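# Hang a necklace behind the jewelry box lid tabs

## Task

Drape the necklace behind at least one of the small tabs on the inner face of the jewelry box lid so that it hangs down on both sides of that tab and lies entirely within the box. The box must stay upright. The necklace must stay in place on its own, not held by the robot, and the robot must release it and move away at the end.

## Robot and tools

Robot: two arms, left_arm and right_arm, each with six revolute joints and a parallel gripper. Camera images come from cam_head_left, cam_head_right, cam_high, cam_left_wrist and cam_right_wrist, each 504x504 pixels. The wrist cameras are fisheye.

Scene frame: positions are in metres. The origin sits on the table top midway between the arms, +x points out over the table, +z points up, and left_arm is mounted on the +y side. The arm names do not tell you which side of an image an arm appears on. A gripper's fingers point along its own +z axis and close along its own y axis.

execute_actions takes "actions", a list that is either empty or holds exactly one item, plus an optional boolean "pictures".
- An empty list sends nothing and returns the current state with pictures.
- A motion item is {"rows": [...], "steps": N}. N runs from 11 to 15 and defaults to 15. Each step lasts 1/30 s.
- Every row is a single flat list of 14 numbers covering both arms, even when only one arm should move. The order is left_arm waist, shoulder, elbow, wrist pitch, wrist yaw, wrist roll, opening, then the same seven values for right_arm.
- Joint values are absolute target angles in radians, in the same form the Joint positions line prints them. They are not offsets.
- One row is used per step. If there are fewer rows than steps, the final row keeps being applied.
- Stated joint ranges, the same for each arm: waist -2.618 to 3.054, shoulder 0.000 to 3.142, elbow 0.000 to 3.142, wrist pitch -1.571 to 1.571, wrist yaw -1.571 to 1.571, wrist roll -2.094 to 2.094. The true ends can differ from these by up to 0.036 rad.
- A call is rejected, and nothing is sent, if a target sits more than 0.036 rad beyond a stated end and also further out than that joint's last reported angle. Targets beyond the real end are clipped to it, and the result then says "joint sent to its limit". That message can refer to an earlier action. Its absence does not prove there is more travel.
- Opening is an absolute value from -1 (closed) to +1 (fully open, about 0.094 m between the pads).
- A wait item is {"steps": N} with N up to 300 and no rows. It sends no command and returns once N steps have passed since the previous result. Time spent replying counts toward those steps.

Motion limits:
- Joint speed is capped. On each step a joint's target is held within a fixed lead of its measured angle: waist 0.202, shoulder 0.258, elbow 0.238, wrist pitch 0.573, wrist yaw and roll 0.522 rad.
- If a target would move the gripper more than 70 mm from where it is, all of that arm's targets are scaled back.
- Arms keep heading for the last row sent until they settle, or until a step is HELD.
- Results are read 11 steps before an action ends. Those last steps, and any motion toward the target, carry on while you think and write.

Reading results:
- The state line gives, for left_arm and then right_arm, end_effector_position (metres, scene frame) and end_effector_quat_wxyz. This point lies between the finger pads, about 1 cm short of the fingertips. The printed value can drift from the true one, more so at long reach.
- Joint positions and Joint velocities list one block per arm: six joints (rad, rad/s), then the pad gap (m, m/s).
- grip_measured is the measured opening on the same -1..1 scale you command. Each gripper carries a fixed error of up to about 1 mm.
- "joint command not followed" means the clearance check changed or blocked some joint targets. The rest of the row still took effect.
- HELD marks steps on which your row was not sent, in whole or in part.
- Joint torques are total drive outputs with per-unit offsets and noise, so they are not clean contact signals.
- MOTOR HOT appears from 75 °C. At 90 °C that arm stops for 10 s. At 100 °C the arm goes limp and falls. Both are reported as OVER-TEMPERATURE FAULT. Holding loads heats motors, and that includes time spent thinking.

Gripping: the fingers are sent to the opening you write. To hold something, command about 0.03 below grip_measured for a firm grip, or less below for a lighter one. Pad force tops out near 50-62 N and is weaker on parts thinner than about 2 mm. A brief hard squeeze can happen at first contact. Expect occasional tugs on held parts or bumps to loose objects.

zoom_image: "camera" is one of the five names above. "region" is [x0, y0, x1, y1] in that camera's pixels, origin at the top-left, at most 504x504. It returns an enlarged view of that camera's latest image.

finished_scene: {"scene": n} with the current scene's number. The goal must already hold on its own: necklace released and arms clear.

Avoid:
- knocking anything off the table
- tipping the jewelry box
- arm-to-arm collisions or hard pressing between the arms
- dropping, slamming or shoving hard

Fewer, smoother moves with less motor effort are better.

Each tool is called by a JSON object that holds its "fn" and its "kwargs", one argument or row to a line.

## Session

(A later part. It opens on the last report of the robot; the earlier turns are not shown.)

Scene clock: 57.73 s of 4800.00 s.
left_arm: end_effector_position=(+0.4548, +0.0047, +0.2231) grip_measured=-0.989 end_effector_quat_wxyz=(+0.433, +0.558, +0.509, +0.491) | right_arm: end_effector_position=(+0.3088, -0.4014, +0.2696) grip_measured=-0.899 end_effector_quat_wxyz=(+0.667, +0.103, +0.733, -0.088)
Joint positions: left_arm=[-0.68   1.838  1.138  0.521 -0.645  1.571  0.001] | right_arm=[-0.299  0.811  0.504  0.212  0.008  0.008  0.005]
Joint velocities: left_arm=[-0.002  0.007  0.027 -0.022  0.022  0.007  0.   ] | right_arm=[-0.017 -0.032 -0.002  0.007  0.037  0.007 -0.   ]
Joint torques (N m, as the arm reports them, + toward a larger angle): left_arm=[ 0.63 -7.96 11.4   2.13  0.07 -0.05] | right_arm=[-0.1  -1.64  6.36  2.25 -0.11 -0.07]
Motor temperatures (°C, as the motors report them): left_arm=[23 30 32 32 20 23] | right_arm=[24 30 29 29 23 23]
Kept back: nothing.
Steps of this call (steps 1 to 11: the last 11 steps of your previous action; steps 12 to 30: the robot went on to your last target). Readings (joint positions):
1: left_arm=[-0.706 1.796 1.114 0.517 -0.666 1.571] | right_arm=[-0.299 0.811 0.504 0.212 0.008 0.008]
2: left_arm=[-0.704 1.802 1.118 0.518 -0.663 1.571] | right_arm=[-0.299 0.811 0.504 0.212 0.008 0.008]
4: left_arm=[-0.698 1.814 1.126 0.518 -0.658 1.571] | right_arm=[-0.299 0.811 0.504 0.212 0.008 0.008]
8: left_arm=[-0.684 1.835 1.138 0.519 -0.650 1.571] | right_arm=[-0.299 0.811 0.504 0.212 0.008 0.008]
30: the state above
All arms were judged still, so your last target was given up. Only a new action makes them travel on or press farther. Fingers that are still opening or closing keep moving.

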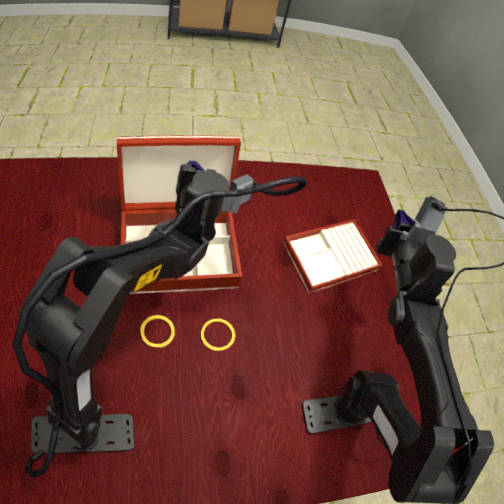

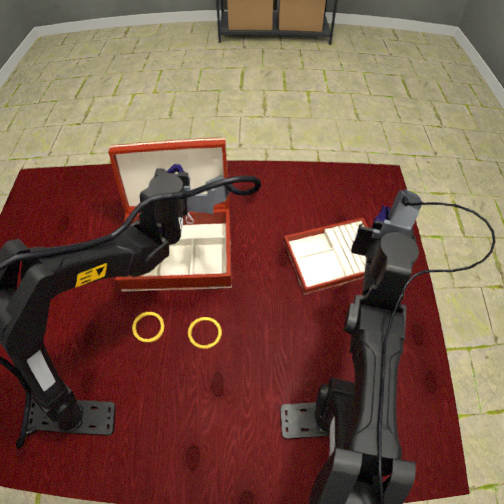

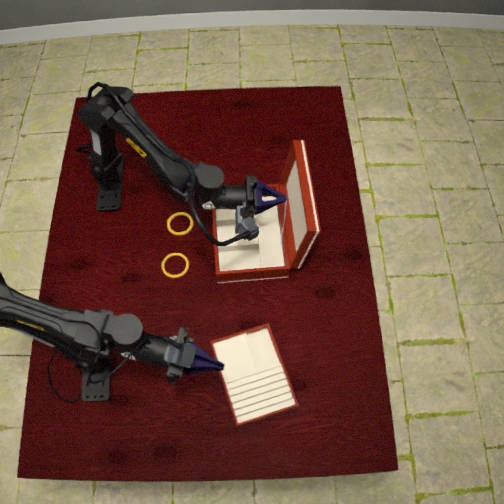

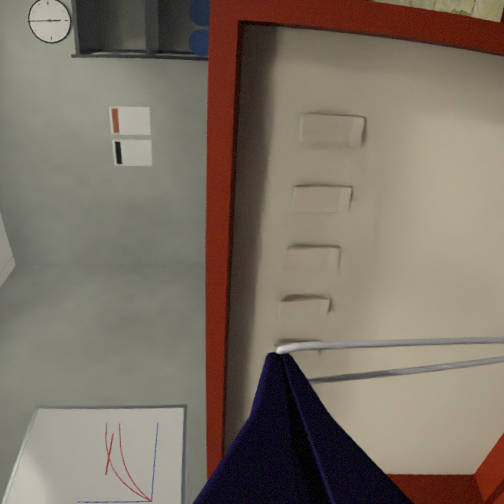

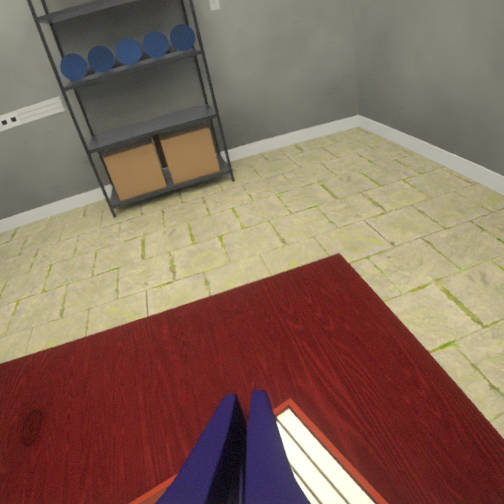

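{"fn": "execute_actions", "kwargs": {
  "actions": [
    {"rows":[[-0.672,1.85,1.178,0.525,-0.635,1.57,-1,-0.3,0.8,0.5,0.2,0,0,-0.9],[-0.669,1.852,1.185,0.52,-0.632,1.57,-1,-0.3,0.8,0.5,0.2,0,0,-0.9],[-0.666,1.855,1.19,0.515,-0.629,1.57,-1,-0.3,0.8,0.5,0.2,0,0,-0.9],[-0.663,1.859,1.195,0.511,-0.626,1.57,-1,-0.3,0.8,0.5,0.2,0,0,-0.9],[-0.66,1.863,1.2,0.508,-0.623,1.57,-1,-0.3,0.8,0.5,0.2,0,0,-0.9],[-0.657,1.867,1.206,0.505,-0.62,1.57,-1,-0.3,0.8,0.5,0.2,0,0,-0.9],[-0.654,1.871,1.212,0.502,-0.617,1.57,-1,-0.3,0.8,0.5,0.2,0,0,-0.9],[-0.651,1.875,1.218,0.499,-0.614,1.57,-1,-0.3,0.8,0.5,0.2,0,0,-0.9],[-0.648,1.879,1.224,0.496,-0.611,1.57,-1,-0.3,0.8,0.5,0.2,0,0,-0.9],[-0.645,1.883,1.23,0.493,-0.608,1.57,-1,-0.3,0.8,0.5,0.2,0,0,-0.9]],"steps":15}
  ]
}}

{"fn": "execute_actions", "kwargs": {
  "actions": [
    {"steps":30}
  ],
  "pictures": true
}}

Scene clock: 58.73 s of 4800.00 s.
left_arm: end_effector_position=(+0.4567, +0.0031, +0.2267) grip_measured=-0.989 end_effector_quat_wxyz=(+0.437, +0.556, +0.509, +0.491) | right_arm: end_effector_position=(+0.3088, -0.4014, +0.2696) grip_measured=-0.899 end_effector_quat_wxyz=(+0.667, +0.103, +0.733, -0.088)
Joint positions: left_arm=[-0.68   1.842  1.15   0.52  -0.642  1.571  0.001] | right_arm=[-0.299  0.811  0.504  0.212  0.008  0.008  0.005]
Joint velocities: left_arm=[ 0.012  0.051  0.193 -0.007 -0.037  0.022  0.   ] | right_arm=[ 0.002  0.012 -0.002  0.022 -0.022 -0.081 -0.   ]
Joint torques (N m, as the arm reports them, + toward a larger angle): left_arm=[ 1.22 -7.77 11.47  1.97  0.05 -0.05] | right_arm=[-0.03 -1.59  6.28  2.25 -0.08 -0.08]
Motor temperatures (°C, as the motors report them): left_arm=[23 30 33 32 20 23] | right_arm=[24 30 29 29 23 23]
Steps of this call (steps 1 to 26: nothing new was sent; steps 27 to 30: the first 4 steps of this action). Readings (joint positions):
27: left_arm=[-0.680 1.838 1.138 0.521 -0.645 1.571] | right_arm=[-0.299 0.811 0.504 0.212 0.008 0.008]
28: left_arm=[-0.680 1.838 1.140 0.521 -0.645 1.571] | right_arm=[-0.299 0.811 0.504 0.212 0.008 0.008]
30: the state above

Scene clock: 59.73 s of 4800.00 s.
left_arm: end_effector_position=(+0.4708, +0.0065, +0.2329) grip_measured=-0.989 end_effector_quat_wxyz=(+0.441, +0.551, +0.510, +0.492) | right_arm: end_effector_position=(+0.3088, -0.4014, +0.2696) grip_measured=-0.899 end_effector_quat_wxyz=(+0.667, +0.103, +0.733, -0.088)
Joint positions: left_arm=[-0.652  1.869  1.201  0.511 -0.618  1.571  0.001] | right_arm=[-0.299  0.811  0.504  0.212  0.008  0.008  0.005]
Joint velocities: left_arm=[ 0.007 -0.017 -0.022 -0.051 -0.022 -0.022 -0.001] | right_arm=[-0.012  0.007  0.002 -0.022 -0.051  0.022  0.001]
Joint torques (N m, as the arm reports them, + toward a larger angle): left_arm=[ 0.62 -8.04 11.21  1.89  0.1  -0.04] | right_arm=[ 0.04 -1.74  6.34  2.22 -0.1  -0.1 ]
Motor temperatures (°C, as the motors report them): left_arm=[23 30 33 32 20 23] | right_arm=[24 30 29 29 23 23]
Kept back: nothing.
Steps of this call (steps 1 to 11: the last 11 steps of your previous action; steps 12 to 30: the robot went on to your last target). Readings (joint positions):
1: left_arm=[-0.678 1.844 1.158 0.520 -0.640 1.571] | right_arm=[-0.299 0.811 0.504 0.212 0.008 0.008]
2: left_arm=[-0.676 1.846 1.165 0.520 -0.638 1.571] | right_arm=[-0.299 0.811 0.504 0.212 0.008 0.008]
4: left_arm=[-0.670 1.851 1.179 0.520 -0.633 1.571] | right_arm=[-0.299 0.811 0.504 0.212 0.008 0.008]
8: left_arm=[-0.656 1.864 1.200 0.519 -0.624 1.571] | right_arm=[-0.299 0.811 0.504 0.212 0.008 0.008]
30: the state above
All arms were judged still, so your last target was given up. Only a new action makes them travel on or press farther. Fingers that are still opening or closing keep moving.

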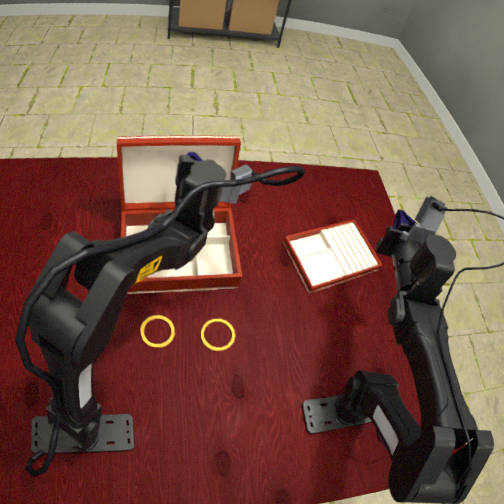

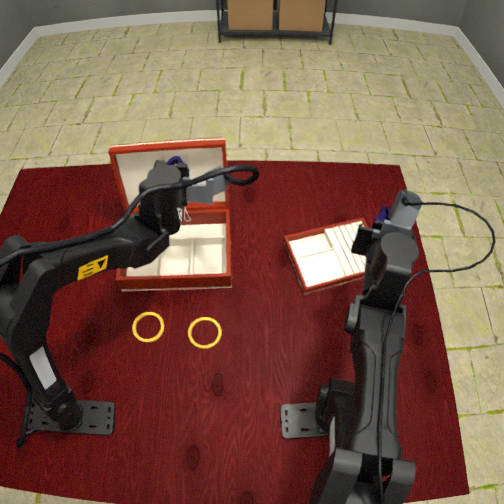

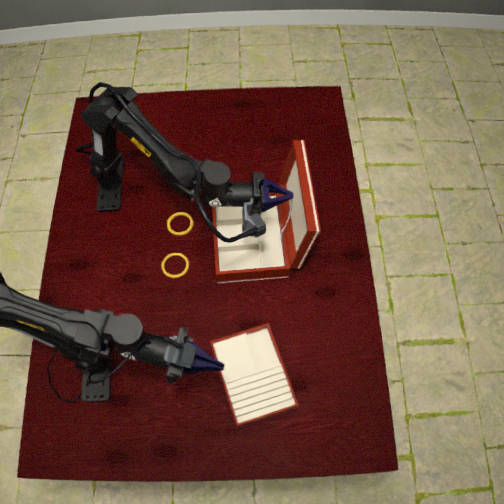

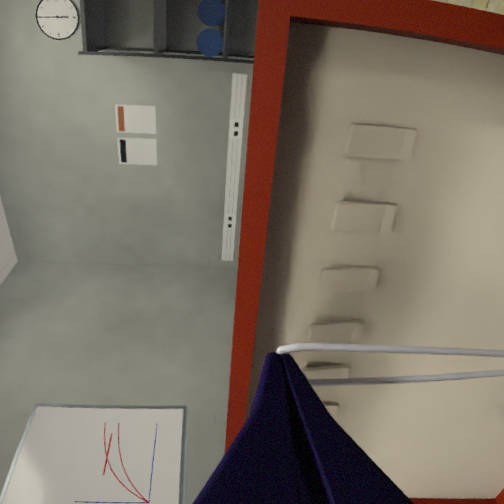

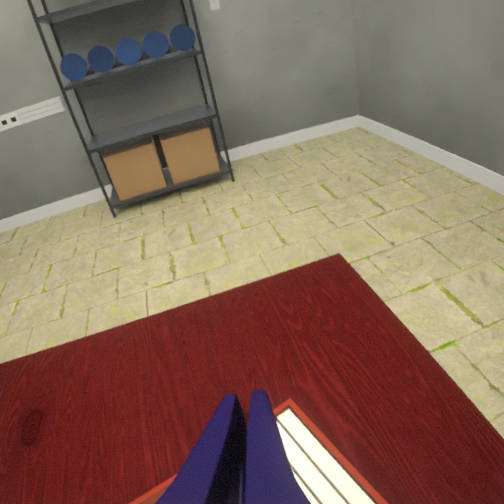

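{"fn": "execute_actions", "kwargs": {
  "actions": [
    {"rows":[[-0.645,1.888,1.232,0.505,-0.608,1.57,-1,-0.3,0.8,0.5,0.2,0,0,-0.9],[-0.643,1.892,1.235,0.505,-0.606,1.57,-1,-0.3,0.8,0.5,0.2,0,0,-0.9],[-0.641,1.896,1.238,0.505,-0.604,1.57,-1,-0.3,0.8,0.5,0.2,0,0,-0.9],[-0.639,1.9,1.241,0.505,-0.602,1.57,-1,-0.3,0.8,0.5,0.2,0,0,-0.9],[-0.637,1.904,1.244,0.505,-0.6,1.57,-1,-0.3,0.8,0.5,0.2,0,0,-0.9],[-0.635,1.908,1.247,0.505,-0.598,1.57,-1,-0.3,0.8,0.5,0.2,0,0,-0.9],[-0.633,1.912,1.25,0.505,-0.596,1.57,-1,-0.3,0.8,0.5,0.2,0,0,-0.9],[-0.631,1.916,1.254,0.505,-0.594,1.57,-1,-0.3,0.8,0.5,0.2,0,0,-0.9],[-0.63,1.92,1.258,0.505,-0.593,1.57,-1,-0.3,0.8,0.5,0.2,0,0,-0.9]],"steps":15}
  ]
}}

{"fn": "execute_actions", "kwargs": {
  "actions": [
    {"steps":30}
  ],
  "pictures": true
}}

Scene clock: 61.13 s of 4800.00 s.
left_arm: end_effector_position=(+0.4715, +0.0058, +0.2322) grip_measured=-0.989 end_effector_quat_wxyz=(+0.441, +0.551, +0.510, +0.491) | right_arm: end_effector_position=(+0.3088, -0.4014, +0.2696) grip_measured=-0.899 end_effector_quat_wxyz=(+0.667, +0.103, +0.733, -0.088)
Joint positions: left_arm=[-0.652  1.872  1.205  0.511 -0.617  1.571  0.001] | right_arm=[-0.299  0.811  0.504  0.212  0.008  0.008  0.005]
Joint velocities: left_arm=[ 0.002  0.105  0.09   0.022 -0.007  0.007 -0.001] | right_arm=[-0.002  0.007 -0.012 -0.022  0.007  0.037 -0.   ]
Joint torques (N m, as the arm reports them, + toward a larger angle): left_arm=[ 0.97 -7.49 11.43  2.02  0.13 -0.04] | right_arm=[-0.16 -1.65  6.19  2.22 -0.12 -0.08]
Motor temperatures (°C, as the motors report them): left_arm=[23 31 33 32 20 23] | right_arm=[24 30 29 29 23 23]
Steps of this call (steps 1 to 38: nothing new was sent; steps 39 to 42: the first 4 steps of this action). Readings (joint positions):
39: left_arm=[-0.652 1.869 1.201 0.511 -0.618 1.571] | right_arm=[-0.299 0.811 0.504 0.212 0.008 0.008]
40: left_arm=[-0.652 1.869 1.201 0.511 -0.618 1.571] | right_arm=[-0.299 0.811 0.504 0.212 0.008 0.008]
42: the state above

Scene clock: 62.13 s of 4800.00 s.
left_arm: end_effector_position=(+0.4802, +0.0062, +0.2230) grip_measured=-0.989 end_effector_quat_wxyz=(+0.437, +0.556, +0.511, +0.489) | right_arm: end_effector_position=(+0.3088, -0.4014, +0.2696) grip_measured=-0.899 end_effector_quat_wxyz=(+0.667, +0.103, +0.733, -0.088)
Joint positions: left_arm=[-0.639  1.908  1.226  0.511 -0.603  1.571  0.001] | right_arm=[-0.299  0.811  0.504  0.212  0.008  0.008  0.005]
Joint velocities: left_arm=[-0.002 -0.002 -0.017  0.051 -0.022 -0.037  0.   ] | right_arm=[ 0.002 -0.007 -0.002  0.007  0.007  0.037  0.001]
Joint torques (N m, as the arm reports them, + toward a larger angle): left_arm=[ 0.77 -8.5  11.47  2.    0.09 -0.06] | right_arm=[-0.04 -1.62  6.27  2.22 -0.04 -0.1 ]
Motor temperatures (°C, as the motors report them): left_arm=[23 31 33 32 20 23] | right_arm=[24 30 29 29 23 23]
Kept back: nothing.
Steps of this call (steps 1 to 11: the last 11 steps of your previous action; steps 12 to 30: the robot went on to your last target). Readings (joint positions):
1: left_arm=[-0.652 1.877 1.208 0.511 -0.616 1.571] | right_arm=[-0.299 0.811 0.504 0.212 0.008 0.008]
2: left_arm=[-0.651 1.882 1.213 0.511 -0.614 1.571] | right_arm=[-0.299 0.811 0.504 0.212 0.008 0.008]
4: left_arm=[-0.648 1.892 1.219 0.511 -0.610 1.571] | right_arm=[-0.299 0.811 0.504 0.212 0.008 0.008]
8: left_arm=[-0.641 1.906 1.226 0.511 -0.606 1.571] | right_arm=[-0.299 0.811 0.504 0.212 0.008 0.008]
30: the state above
All arms were judged still, so your last target was given up. Only a new action makes them travel on or press farther. Fingers that are still opening or closing keep moving.

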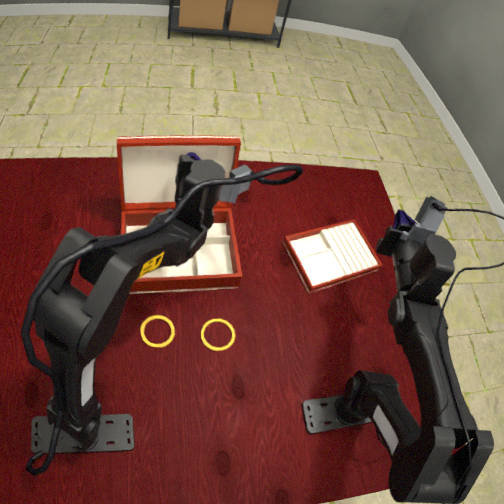

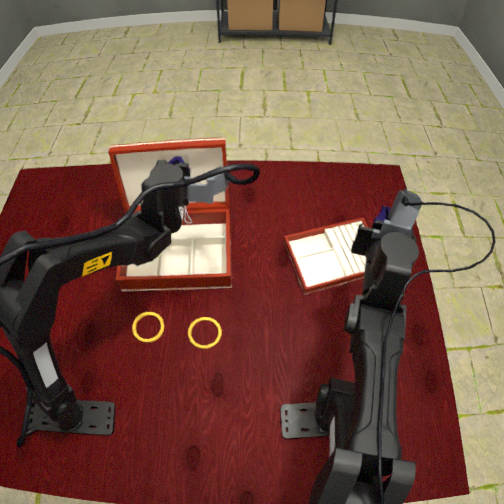

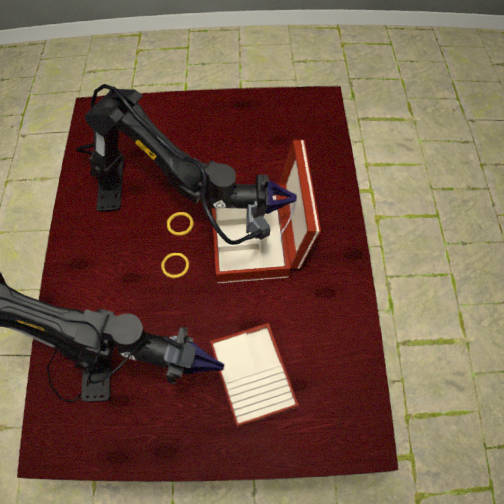

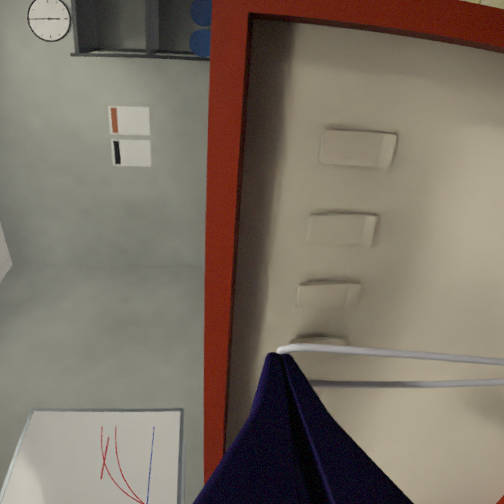

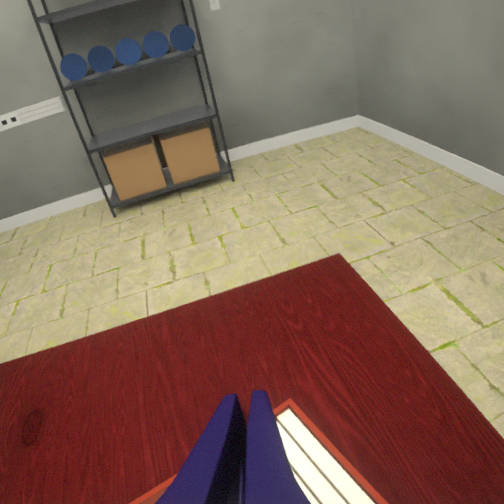

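{"fn": "execute_actions", "kwargs": {
  "actions": [
    {"rows":[[-0.63,1.92,1.265,0.5,-0.593,1.57,-1,-0.3,0.8,0.5,0.2,0,0,-0.9],[-0.63,1.92,1.272,0.495,-0.593,1.57,-1,-0.3,0.8,0.5,0.2,0,0,-0.9],[-0.628,1.922,1.277,0.492,-0.591,1.57,-1,-0.3,0.8,0.5,0.2,0,0,-0.9],[-0.626,1.924,1.281,0.489,-0.589,1.57,-1,-0.3,0.8,0.5,0.2,0,0,-0.9],[-0.624,1.926,1.285,0.486,-0.587,1.57,-1,-0.3,0.8,0.5,0.2,0,0,-0.9],[-0.622,1.928,1.288,0.484,-0.585,1.57,-1,-0.3,0.8,0.5,0.2,0,0,-0.9],[-0.62,1.93,1.291,0.482,-0.583,1.57,-1,-0.3,0.8,0.5,0.2,0,0,-0.9],[-0.618,1.932,1.294,0.48,-0.582,1.57,-1,-0.3,0.8,0.5,0.2,0,0,-0.9]],"steps":15}
  ]
}}

{"fn": "execute_actions", "kwargs": {
  "actions": [
    {"steps":30}
  ],
  "pictures": true
}}

Scene clock: 63.20 s of 4800.00 s.
left_arm: end_effector_position=(+0.4816, +0.0052, +0.2258) grip_measured=-0.989 end_effector_quat_wxyz=(+0.438, +0.554, +0.511, +0.489) | right_arm: end_effector_position=(+0.3088, -0.4014, +0.2696) grip_measured=-0.899 end_effector_quat_wxyz=(+0.667, +0.103, +0.733, -0.088)
Joint positions: left_arm=[-0.639  1.91   1.237  0.506 -0.602  1.571  0.001] | right_arm=[-0.299  0.811  0.504  0.212  0.008  0.008  0.005]
Joint velocities: left_arm=[ 0.002  0.017  0.188 -0.051 -0.022 -0.007 -0.   ] | right_arm=[-0.002 -0.007 -0.012  0.022 -0.007 -0.066 -0.001]
Joint torques (N m, as the arm reports them, + toward a larger angle): left_arm=[ 1.01 -8.59 11.51  1.95  0.09 -0.03] | right_arm=[-0.19 -1.62  6.2   2.21 -0.05 -0.13]
Motor temperatures (°C, as the motors report them): left_arm=[23 31 33 32 20 23] | right_arm=[24 30 29 29 23 23]
Steps of this call (steps 1 to 28: nothing new was sent; steps 29 to 32: the first 4 steps of this action). Readings (joint positions):
29: left_arm=[-0.639 1.908 1.226 0.511 -0.603 1.571] | right_arm=[-0.299 0.811 0.504 0.212 0.008 0.008]
30: left_arm=[-0.639 1.908 1.228 0.509 -0.603 1.571] | right_arm=[-0.299 0.811 0.504 0.212 0.008 0.008]
32: the state above

Scene clock: 64.20 s of 4800.00 s.
left_arm: end_effector_position=(+0.4880, +0.0069, +0.2326) grip_measured=-0.989 end_effector_quat_wxyz=(+0.443, +0.550, +0.511, +0.490) | right_arm: end_effector_position=(+0.3088, -0.4014, +0.2696) grip_measured=-0.899 end_effector_quat_wxyz=(+0.667, +0.103, +0.733, -0.088)
Joint positions: left_arm=[-0.627  1.917  1.266  0.498 -0.592  1.571  0.001] | right_arm=[-0.299  0.811  0.504  0.212  0.008  0.008  0.005]
Joint velocities: left_arm=[-0.017  0.002 -0.002 -0.007  0.007 -0.095 -0.   ] | right_arm=[0.007 0.002 0.007 0.022 0.007 0.007 0.   ]
Joint torques (N m, as the arm reports them, + toward a larger angle): left_arm=[ 0.72 -8.47 11.21  1.9   0.11 -0.04] | right_arm=[-0.05 -1.33  6.53  2.28 -0.11 -0.05]
Motor temperatures (°C, as the motors report them): left_arm=[23 31 34 32 20 23] | right_arm=[24 30 29 29 23 23]
Kept back: nothing.
Steps of this call (steps 1 to 11: the last 11 steps of your previous action; steps 12 to 30: the robot went on to your last target). Readings (joint positions):
1: left_arm=[-0.639 1.911 1.243 0.505 -0.601 1.571] | right_arm=[-0.299 0.811 0.504 0.212 0.008 0.008]
2: left_arm=[-0.639 1.911 1.249 0.504 -0.600 1.571] | right_arm=[-0.299 0.811 0.504 0.212 0.008 0.008]
4: left_arm=[-0.636 1.912 1.259 0.504 -0.596 1.571] | right_arm=[-0.299 0.811 0.504 0.212 0.008 0.008]
8: left_arm=[-0.629 1.913 1.266 0.504 -0.594 1.571] | right_arm=[-0.299 0.811 0.504 0.212 0.008 0.008]
30: the state above
All arms were judged still, so your last target was given up. Only a new action makes them travel on or press farther. Fingers that are still opening or closing keep moving.

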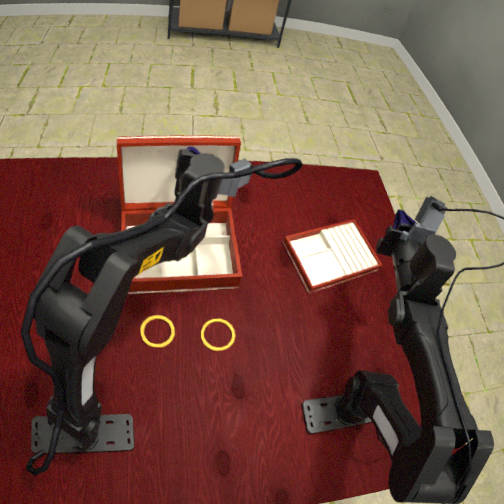

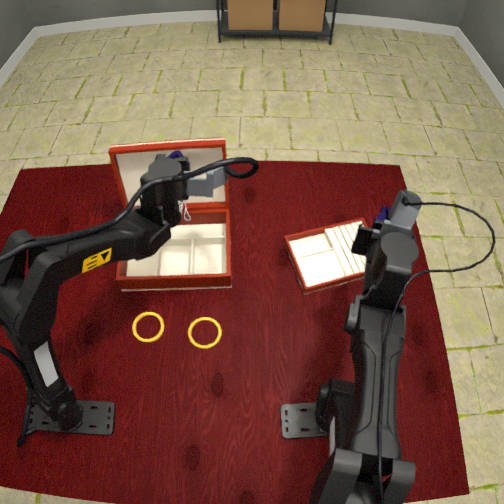

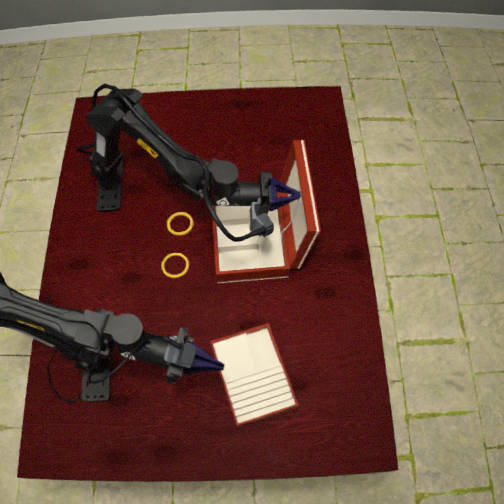

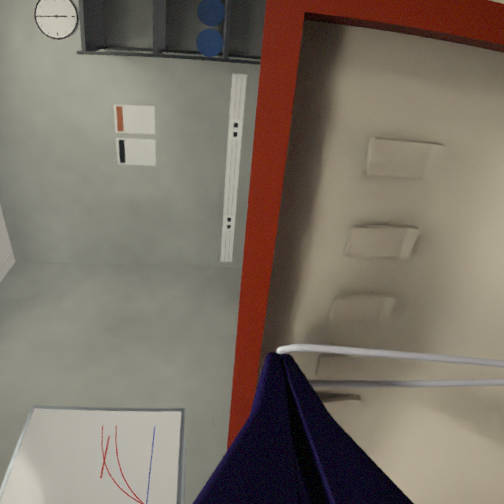

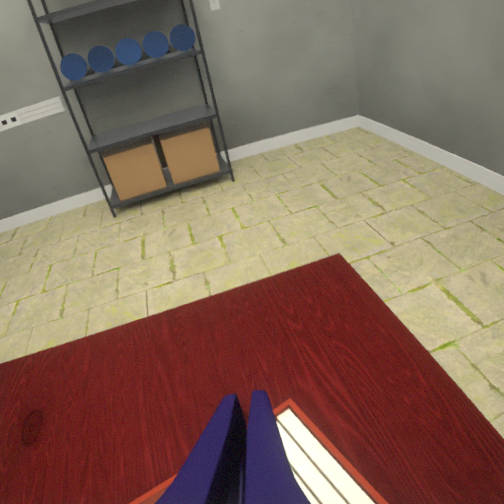

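{"fn": "execute_actions", "kwargs": {
  "actions": [
    {"rows":[[-0.617,1.936,1.296,0.49,-0.581,1.57,-1,-0.3,0.8,0.5,0.2,0,0,-0.9],[-0.6155,1.94,1.299,0.49,-0.5795,1.57,-1,-0.3,0.8,0.5,0.2,0,0,-0.9],[-0.614,1.943,1.302,0.49,-0.578,1.57,-1,-0.3,0.8,0.5,0.2,0,0,-0.9],[-0.6125,1.946,1.305,0.49,-0.5765,1.57,-1,-0.3,0.8,0.5,0.2,0,0,-0.9],[-0.611,1.949,1.308,0.49,-0.575,1.57,-1,-0.3,0.8,0.5,0.2,0,0,-0.9],[-0.6095,1.952,1.31,0.49,-0.5735,1.57,-1,-0.3,0.8,0.5,0.2,0,0,-0.9],[-0.608,1.955,1.312,0.49,-0.572,1.57,-1,-0.3,0.8,0.5,0.2,0,0,-0.9],[-0.606,1.957,1.314,0.49,-0.57,1.57,-1,-0.3,0.8,0.5,0.2,0,0,-0.9]],"steps":15}
  ]
}}

{"fn": "execute_actions", "kwargs": {
  "actions": [
    {"steps":30}
  ],
  "pictures": true
}}

Scene clock: 65.10 s of 4800.00 s.
left_arm: end_effector_position=(+0.4885, +0.0063, +0.2321) grip_measured=-0.989 end_effector_quat_wxyz=(+0.443, +0.550, +0.511, +0.490) | right_arm: end_effector_position=(+0.3088, -0.4014, +0.2696) grip_measured=-0.899 end_effector_quat_wxyz=(+0.667, +0.103, +0.733, -0.088)
Joint positions: left_arm=[-0.627  1.92   1.268  0.498 -0.59   1.571  0.001] | right_arm=[-0.299  0.811  0.504  0.212  0.008  0.008  0.005]
Joint velocities: left_arm=[-0.007  0.1    0.085  0.007  0.007  0.007 -0.   ] | right_arm=[-0.022  0.007  0.002 -0.022 -0.037 -0.066  0.   ]
Joint torques (N m, as the arm reports them, + toward a larger angle): left_arm=[ 1.14 -8.08 11.55  1.98  0.11 -0.05] | right_arm=[-0.3  -1.58  6.47  2.22 -0.12 -0.11]
Motor temperatures (°C, as the motors report them): left_arm=[23 32 34 32 20 23] | right_arm=[24 30 29 29 23 23]
Steps of this call (steps 1 to 23: nothing new was sent; steps 24 to 27: the first 4 steps of this action). Readings (joint positions):
24: left_arm=[-0.627 1.917 1.266 0.498 -0.592 1.571] | right_arm=[-0.299 0.811 0.504 0.212 0.008 0.008]
25: left_arm=[-0.627 1.917 1.266 0.498 -0.591 1.571] | right_arm=[-0.299 0.811 0.504 0.212 0.008 0.008]
27: the state above

Scene clock: 66.10 s of 4800.00 s.
left_arm: end_effector_position=(+0.4951, +0.0083, +0.2259) grip_measured=-0.989 end_effector_quat_wxyz=(+0.440, +0.552, +0.513, +0.489) | right_arm: end_effector_position=(+0.3088, -0.4014, +0.2696) grip_measured=-0.899 end_effector_quat_wxyz=(+0.667, +0.103, +0.733, -0.088)
Joint positions: left_arm=[-0.615  1.944  1.283  0.498 -0.58   1.571  0.001] | right_arm=[-0.299  0.811  0.504  0.212  0.008  0.008  0.005]
Joint velocities: left_arm=[ 0.002  0.012 -0.017  0.007  0.007  0.007  0.   ] | right_arm=[-0.017 -0.022 -0.012 -0.007  0.007  0.051  0.002]
Joint torques (N m, as the arm reports them, + toward a larger angle): left_arm=[ 0.72 -8.85 11.46  2.    0.09 -0.04] | right_arm=[-0.19 -1.71  6.36  2.21 -0.08 -0.12]
Motor temperatures (°C, as the motors report them): left_arm=[23 32 34 32 20 23] | right_arm=[24 30 29 29 23 23]
Kept back: nothing.
Steps of this call (steps 1 to 11: the last 11 steps of your previous action; steps 12 to 30: the robot went on to your last target). Readings (joint positions):
1: left_arm=[-0.627 1.924 1.272 0.498 -0.589 1.571] | right_arm=[-0.299 0.811 0.504 0.212 0.008 0.008]
2: left_arm=[-0.626 1.928 1.276 0.498 -0.588 1.571] | right_arm=[-0.299 0.811 0.504 0.212 0.008 0.008]
4: left_arm=[-0.623 1.936 1.281 0.498 -0.585 1.571] | right_arm=[-0.299 0.811 0.504 0.212 0.008 0.008]
8: left_arm=[-0.616 1.943 1.283 0.498 -0.582 1.571] | right_arm=[-0.299 0.811 0.504 0.212 0.008 0.008]
30: the state above
All arms were judged still, so your last target was given up. Only a new action makes them travel on or press farther. Fingers that are still opening or closing keep moving.

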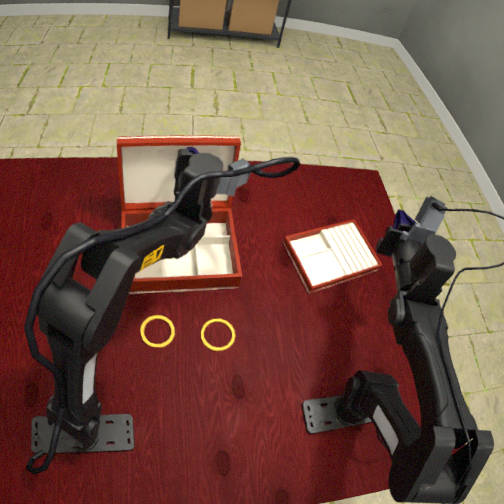

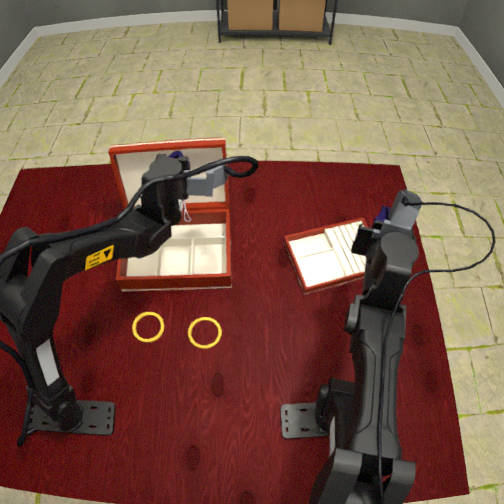

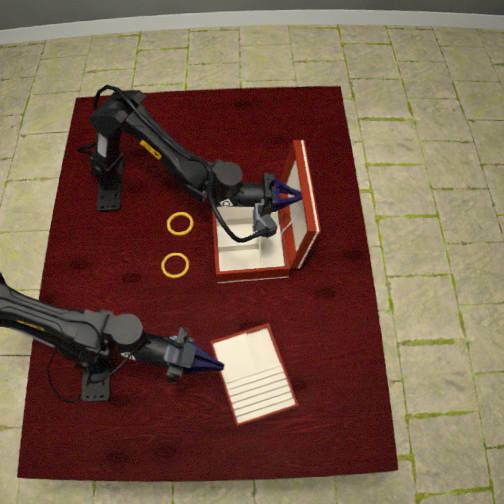

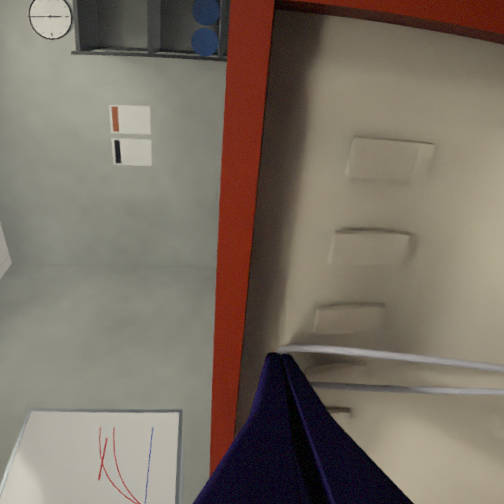

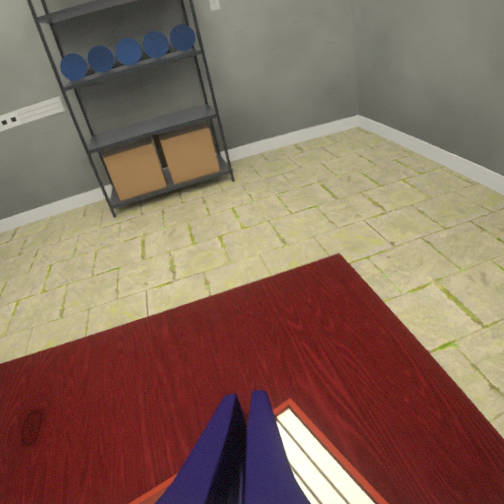

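{"fn": "execute_actions", "kwargs": {
  "actions": [
    {"rows":[[-0.605,1.958,1.32,0.485,-0.569,1.57,-1,-0.3,0.8,0.5,0.2,0,0,-0.9],[-0.6035,1.96,1.325,0.482,-0.5675,1.57,-1,-0.3,0.8,0.5,0.2,0,0,-0.9],[-0.602,1.963,1.329,0.48,-0.566,1.57,-1,-0.3,0.8,0.5,0.2,0,0,-0.9],[-0.6005,1.966,1.333,0.478,-0.5645,1.57,-1,-0.3,0.8,0.5,0.2,0,0,-0.9],[-0.599,1.969,1.336,0.476,-0.563,1.57,-1,-0.3,0.8,0.5,0.2,0,0,-0.9],[-0.5975,1.972,1.339,0.474,-0.5615,1.57,-1,-0.3,0.8,0.5,0.2,0,0,-0.9],[-0.596,1.974,1.342,0.472,-0.56,1.57,-1,-0.3,0.8,0.5,0.2,0,0,-0.9],[-0.594,1.976,1.345,0.47,-0.558,1.57,-1,-0.3,0.8,0.5,0.2,0,0,-0.9]],"steps":15}
  ]
}}

{"fn": "execute_actions", "kwargs": {
  "actions": [
    {"steps":30}
  ],
  "pictures": true
}}

Scene clock: 67.13 s of 4800.00 s.
left_arm: end_effector_position=(+0.4960, +0.0075, +0.2267) grip_measured=-0.989 end_effector_quat_wxyz=(+0.440, +0.552, +0.512, +0.488) | right_arm: end_effector_position=(+0.3088, -0.4014, +0.2696) grip_measured=-0.899 end_effector_quat_wxyz=(+0.667, +0.103, +0.733, -0.088)
Joint positions: left_arm=[-0.615  1.946  1.29   0.495 -0.579  1.571  0.001] | right_arm=[-0.299  0.811  0.504  0.212  0.008  0.008  0.005]
Joint velocities: left_arm=[ 0.012  0.066  0.173  0.022  0.022 -0.007 -0.001] | right_arm=[ 0.012  0.002 -0.002  0.007  0.081 -0.022  0.   ]
Joint torques (N m, as the arm reports them, + toward a larger angle): left_arm=[ 1.15 -8.73 11.62  1.97  0.09 -0.05] | right_arm=[-0.13 -1.54  6.3   2.22 -0.1  -0.14]
Motor temperatures (°C, as the motors report them): left_arm=[23 32 34 32 20 23] | right_arm=[24 30 29 29 23 23]
Steps of this call (steps 1 to 27: nothing new was sent; steps 28 to 31: the first 4 steps of this action). Readings (joint positions):
28: left_arm=[-0.615 1.944 1.283 0.498 -0.580 1.571] | right_arm=[-0.299 0.811 0.504 0.212 0.008 0.008]
29: left_arm=[-0.615 1.944 1.283 0.498 -0.579 1.571] | right_arm=[-0.299 0.811 0.504 0.212 0.008 0.008]
31: the state above

Scene clock: 68.13 s of 4800.00 s.
left_arm: end_effector_position=(+0.5025, +0.0092, +0.2274) grip_measured=-0.989 end_effector_quat_wxyz=(+0.441, +0.552, +0.513, +0.488) | right_arm: end_effector_position=(+0.3088, -0.4014, +0.2696) grip_measured=-0.899 end_effector_quat_wxyz=(+0.667, +0.103, +0.733, -0.088)
Joint positions: left_arm=[-0.604  1.962  1.314  0.488 -0.568  1.571  0.001] | right_arm=[-0.299  0.811  0.504  0.212  0.008  0.008  0.005]
Joint velocities: left_arm=[ 0.002  0.002  0.012 -0.051 -0.007 -0.051  0.   ] | right_arm=[-0.007 -0.002  0.012  0.081  0.037 -0.095 -0.001]
Joint torques (N m, as the arm reports them, + toward a larger angle): left_arm=[ 0.77 -8.9  11.53  1.91  0.09 -0.04] | right_arm=[ 0.   -1.66  6.34  2.23 -0.12 -0.1 ]
Motor temperatures (°C, as the motors report them): left_arm=[23 32 34 32 20 23] | right_arm=[24 30 29 29 23 23]
Kept back: nothing.
Steps of this call (steps 1 to 11: the last 11 steps of your previous action; steps 12 to 30: the robot went on to your last target). Readings (joint positions):
1: left_arm=[-0.615 1.949 1.295 0.495 -0.577 1.571] | right_arm=[-0.299 0.811 0.504 0.212 0.008 0.008]
2: left_arm=[-0.614 1.952 1.301 0.494 -0.576 1.571] | right_arm=[-0.299 0.811 0.504 0.212 0.008 0.008]
4: left_arm=[-0.611 1.956 1.310 0.493 -0.573 1.571] | right_arm=[-0.299 0.811 0.504 0.212 0.008 0.008]
8: left_arm=[-0.606 1.961 1.314 0.489 -0.569 1.571] | right_arm=[-0.299 0.811 0.504 0.212 0.008 0.008]
30: the state above
All arms were judged still, so your last target was given up. Only a new action makes them travel on or press farther. Fingers that are still opening or closing keep moving.

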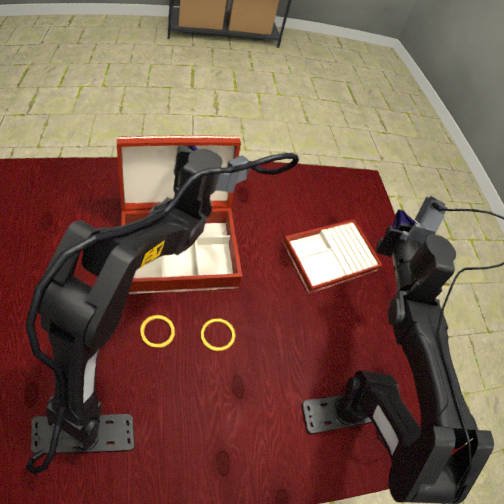

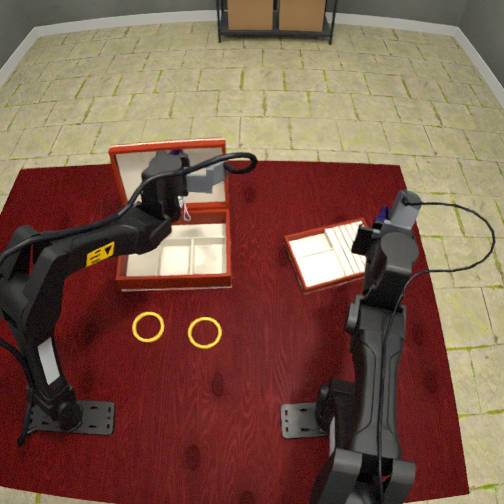

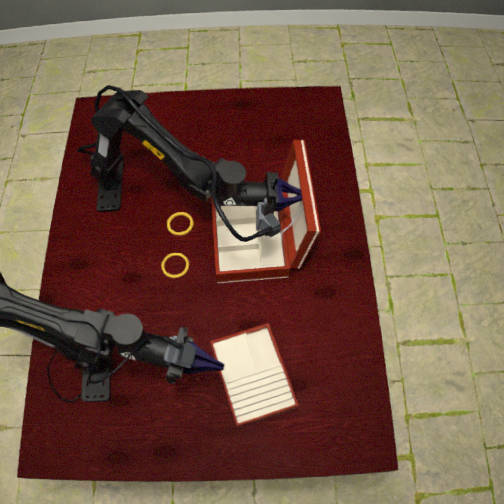

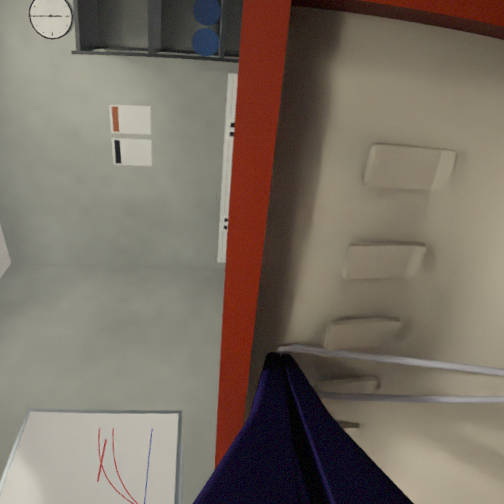

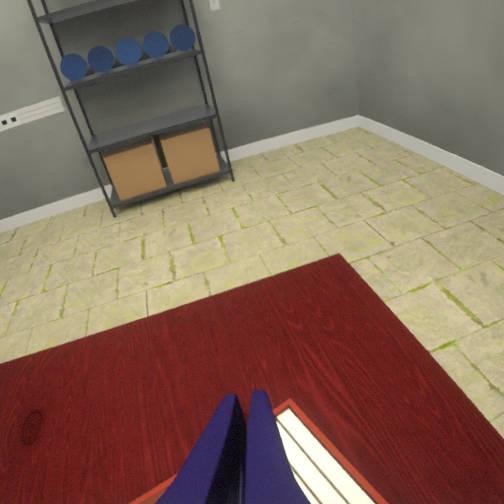

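{"fn": "execute_actions", "kwargs": {
  "actions": [
    {"rows":[[-0.592,1.976,1.345,0.47,-0.558,1.57,-1,-0.3,0.8,0.5,0.2,0,0,-0.9],[-0.589,1.976,1.345,0.47,-0.558,1.57,-1,-0.3,0.8,0.5,0.2,0,0,-0.9],[-0.586,1.976,1.345,0.47,-0.558,1.57,-1,-0.3,0.8,0.5,0.2,0,0,-0.9],[-0.583,1.976,1.345,0.47,-0.558,1.57,-1,-0.3,0.8,0.5,0.2,0,0,-0.9]],"steps":15}
  ]
}}

{"fn": "execute_actions", "kwargs": {
  "actions": [
    {"steps":25}
  ],
  "pictures": true
}}

Scene clock: 69.10 s of 4800.00 s.
left_arm: end_effector_position=(+0.5028, +0.0099, +0.2274) grip_measured=-0.989 end_effector_quat_wxyz=(+0.441, +0.551, +0.513, +0.488) | right_arm: end_effector_position=(+0.3088, -0.4014, +0.2696) grip_measured=-0.899 end_effector_quat_wxyz=(+0.667, +0.103, +0.733, -0.088)
Joint positions: left_arm=[-0.602  1.962  1.314  0.488 -0.567  1.571  0.001] | right_arm=[-0.299  0.811  0.504  0.212  0.008  0.008  0.005]
Joint velocities: left_arm=[ 0.037  0.007 -0.002 -0.051  0.051 -0.022 -0.   ] | right_arm=[-0.012 -0.007  0.007 -0.007  0.081 -0.007 -0.001]
Joint torques (N m, as the arm reports them, + toward a larger angle): left_arm=[ 1.3  -8.89 11.51  1.91  0.08 -0.06] | right_arm=[-0.34 -1.68  6.21  2.25 -0.09 -0.06]
Motor temperatures (°C, as the motors report them): left_arm=[23 32 34 32 20 23] | right_arm=[24 30 29 29 23 23]
Steps of this call (steps 1 to 25: nothing new was sent; steps 26 to 29: the first 4 steps of this action). Readings (joint positions):
26: left_arm=[-0.604 1.962 1.314 0.488 -0.568 1.571] | right_arm=[-0.299 0.811 0.504 0.212 0.008 0.008]
27: left_arm=[-0.604 1.962 1.314 0.488 -0.568 1.571] | right_arm=[-0.299 0.811 0.504 0.212 0.008 0.008]
29: the state above

Scene clock: 69.93 s of 4800.00 s.
left_arm: end_effector_position=(+0.5050, +0.0151, +0.2274) grip_measured=-0.989 end_effector_quat_wxyz=(+0.438, +0.549, +0.516, +0.490) | right_arm: end_effector_position=(+0.3088, -0.4014, +0.2696) grip_measured=-0.899 end_effector_quat_wxyz=(+0.667, +0.103, +0.733, -0.088)
Joint positions: left_arm=[-0.592  1.962  1.314  0.488 -0.567  1.571  0.001] | right_arm=[-0.299  0.811  0.504  0.212  0.008  0.008  0.005]
Joint velocities: left_arm=[ 0.002 -0.007 -0.022 -0.051  0.007 -0.037 -0.001] | right_arm=[ 0.007  0.012  0.002  0.066 -0.037 -0.037 -0.   ]
Joint torques (N m, as the arm reports them, + toward a larger angle): left_arm=[ 0.62 -8.88 11.54  1.91  0.07 -0.05] | right_arm=[ 0.08 -1.66  6.32  2.23 -0.11 -0.14]
Motor temperatures (°C, as the motors report them): left_arm=[23 33 35 32 20 23] | right_arm=[24 30 29 29 23 23]
Kept back: nothing.
Steps of this call (steps 1 to 11: the last 11 steps of your previous action; steps 12 to 25: the robot went on to your last target). Readings (joint positions):
1: left_arm=[-0.601 1.962 1.314 0.488 -0.567 1.571] | right_arm=[-0.299 0.811 0.504 0.212 0.008 0.008]
2: left_arm=[-0.599 1.962 1.314 0.488 -0.567 1.571] | right_arm=[-0.299 0.811 0.504 0.212 0.008 0.008]
4: left_arm=[-0.595 1.962 1.314 0.488 -0.567 1.571] | right_arm=[-0.299 0.811 0.504 0.212 0.008 0.008]
8: left_arm=[-0.592 1.962 1.314 0.488 -0.567 1.571] | right_arm=[-0.299 0.811 0.504 0.212 0.008 0.008]
25: the state above

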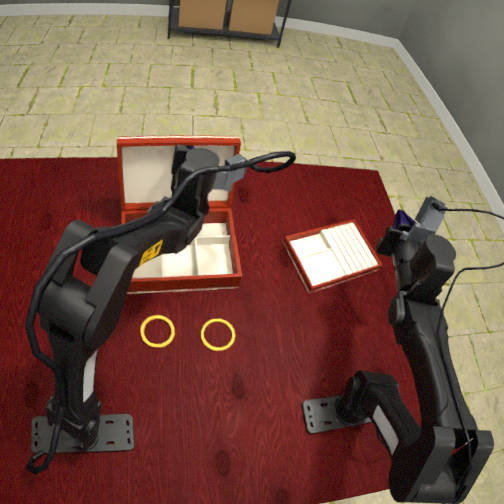

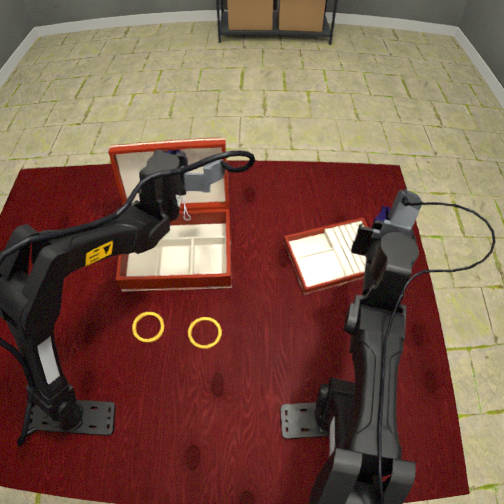

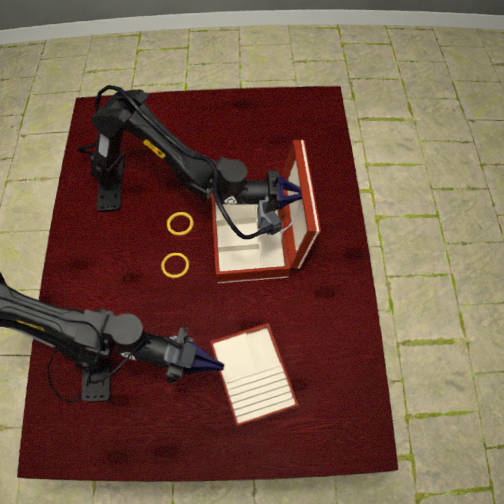

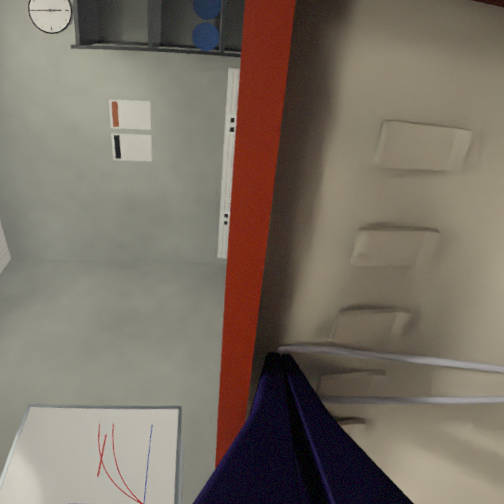

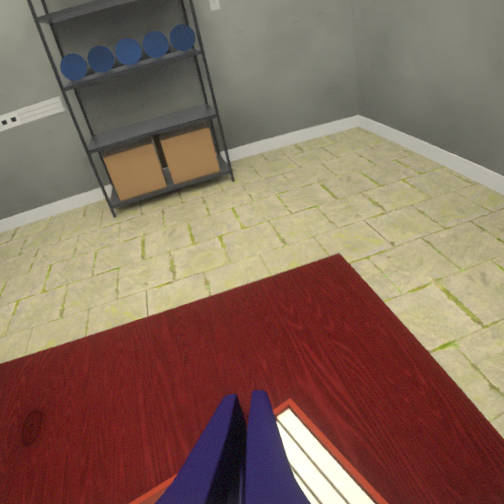

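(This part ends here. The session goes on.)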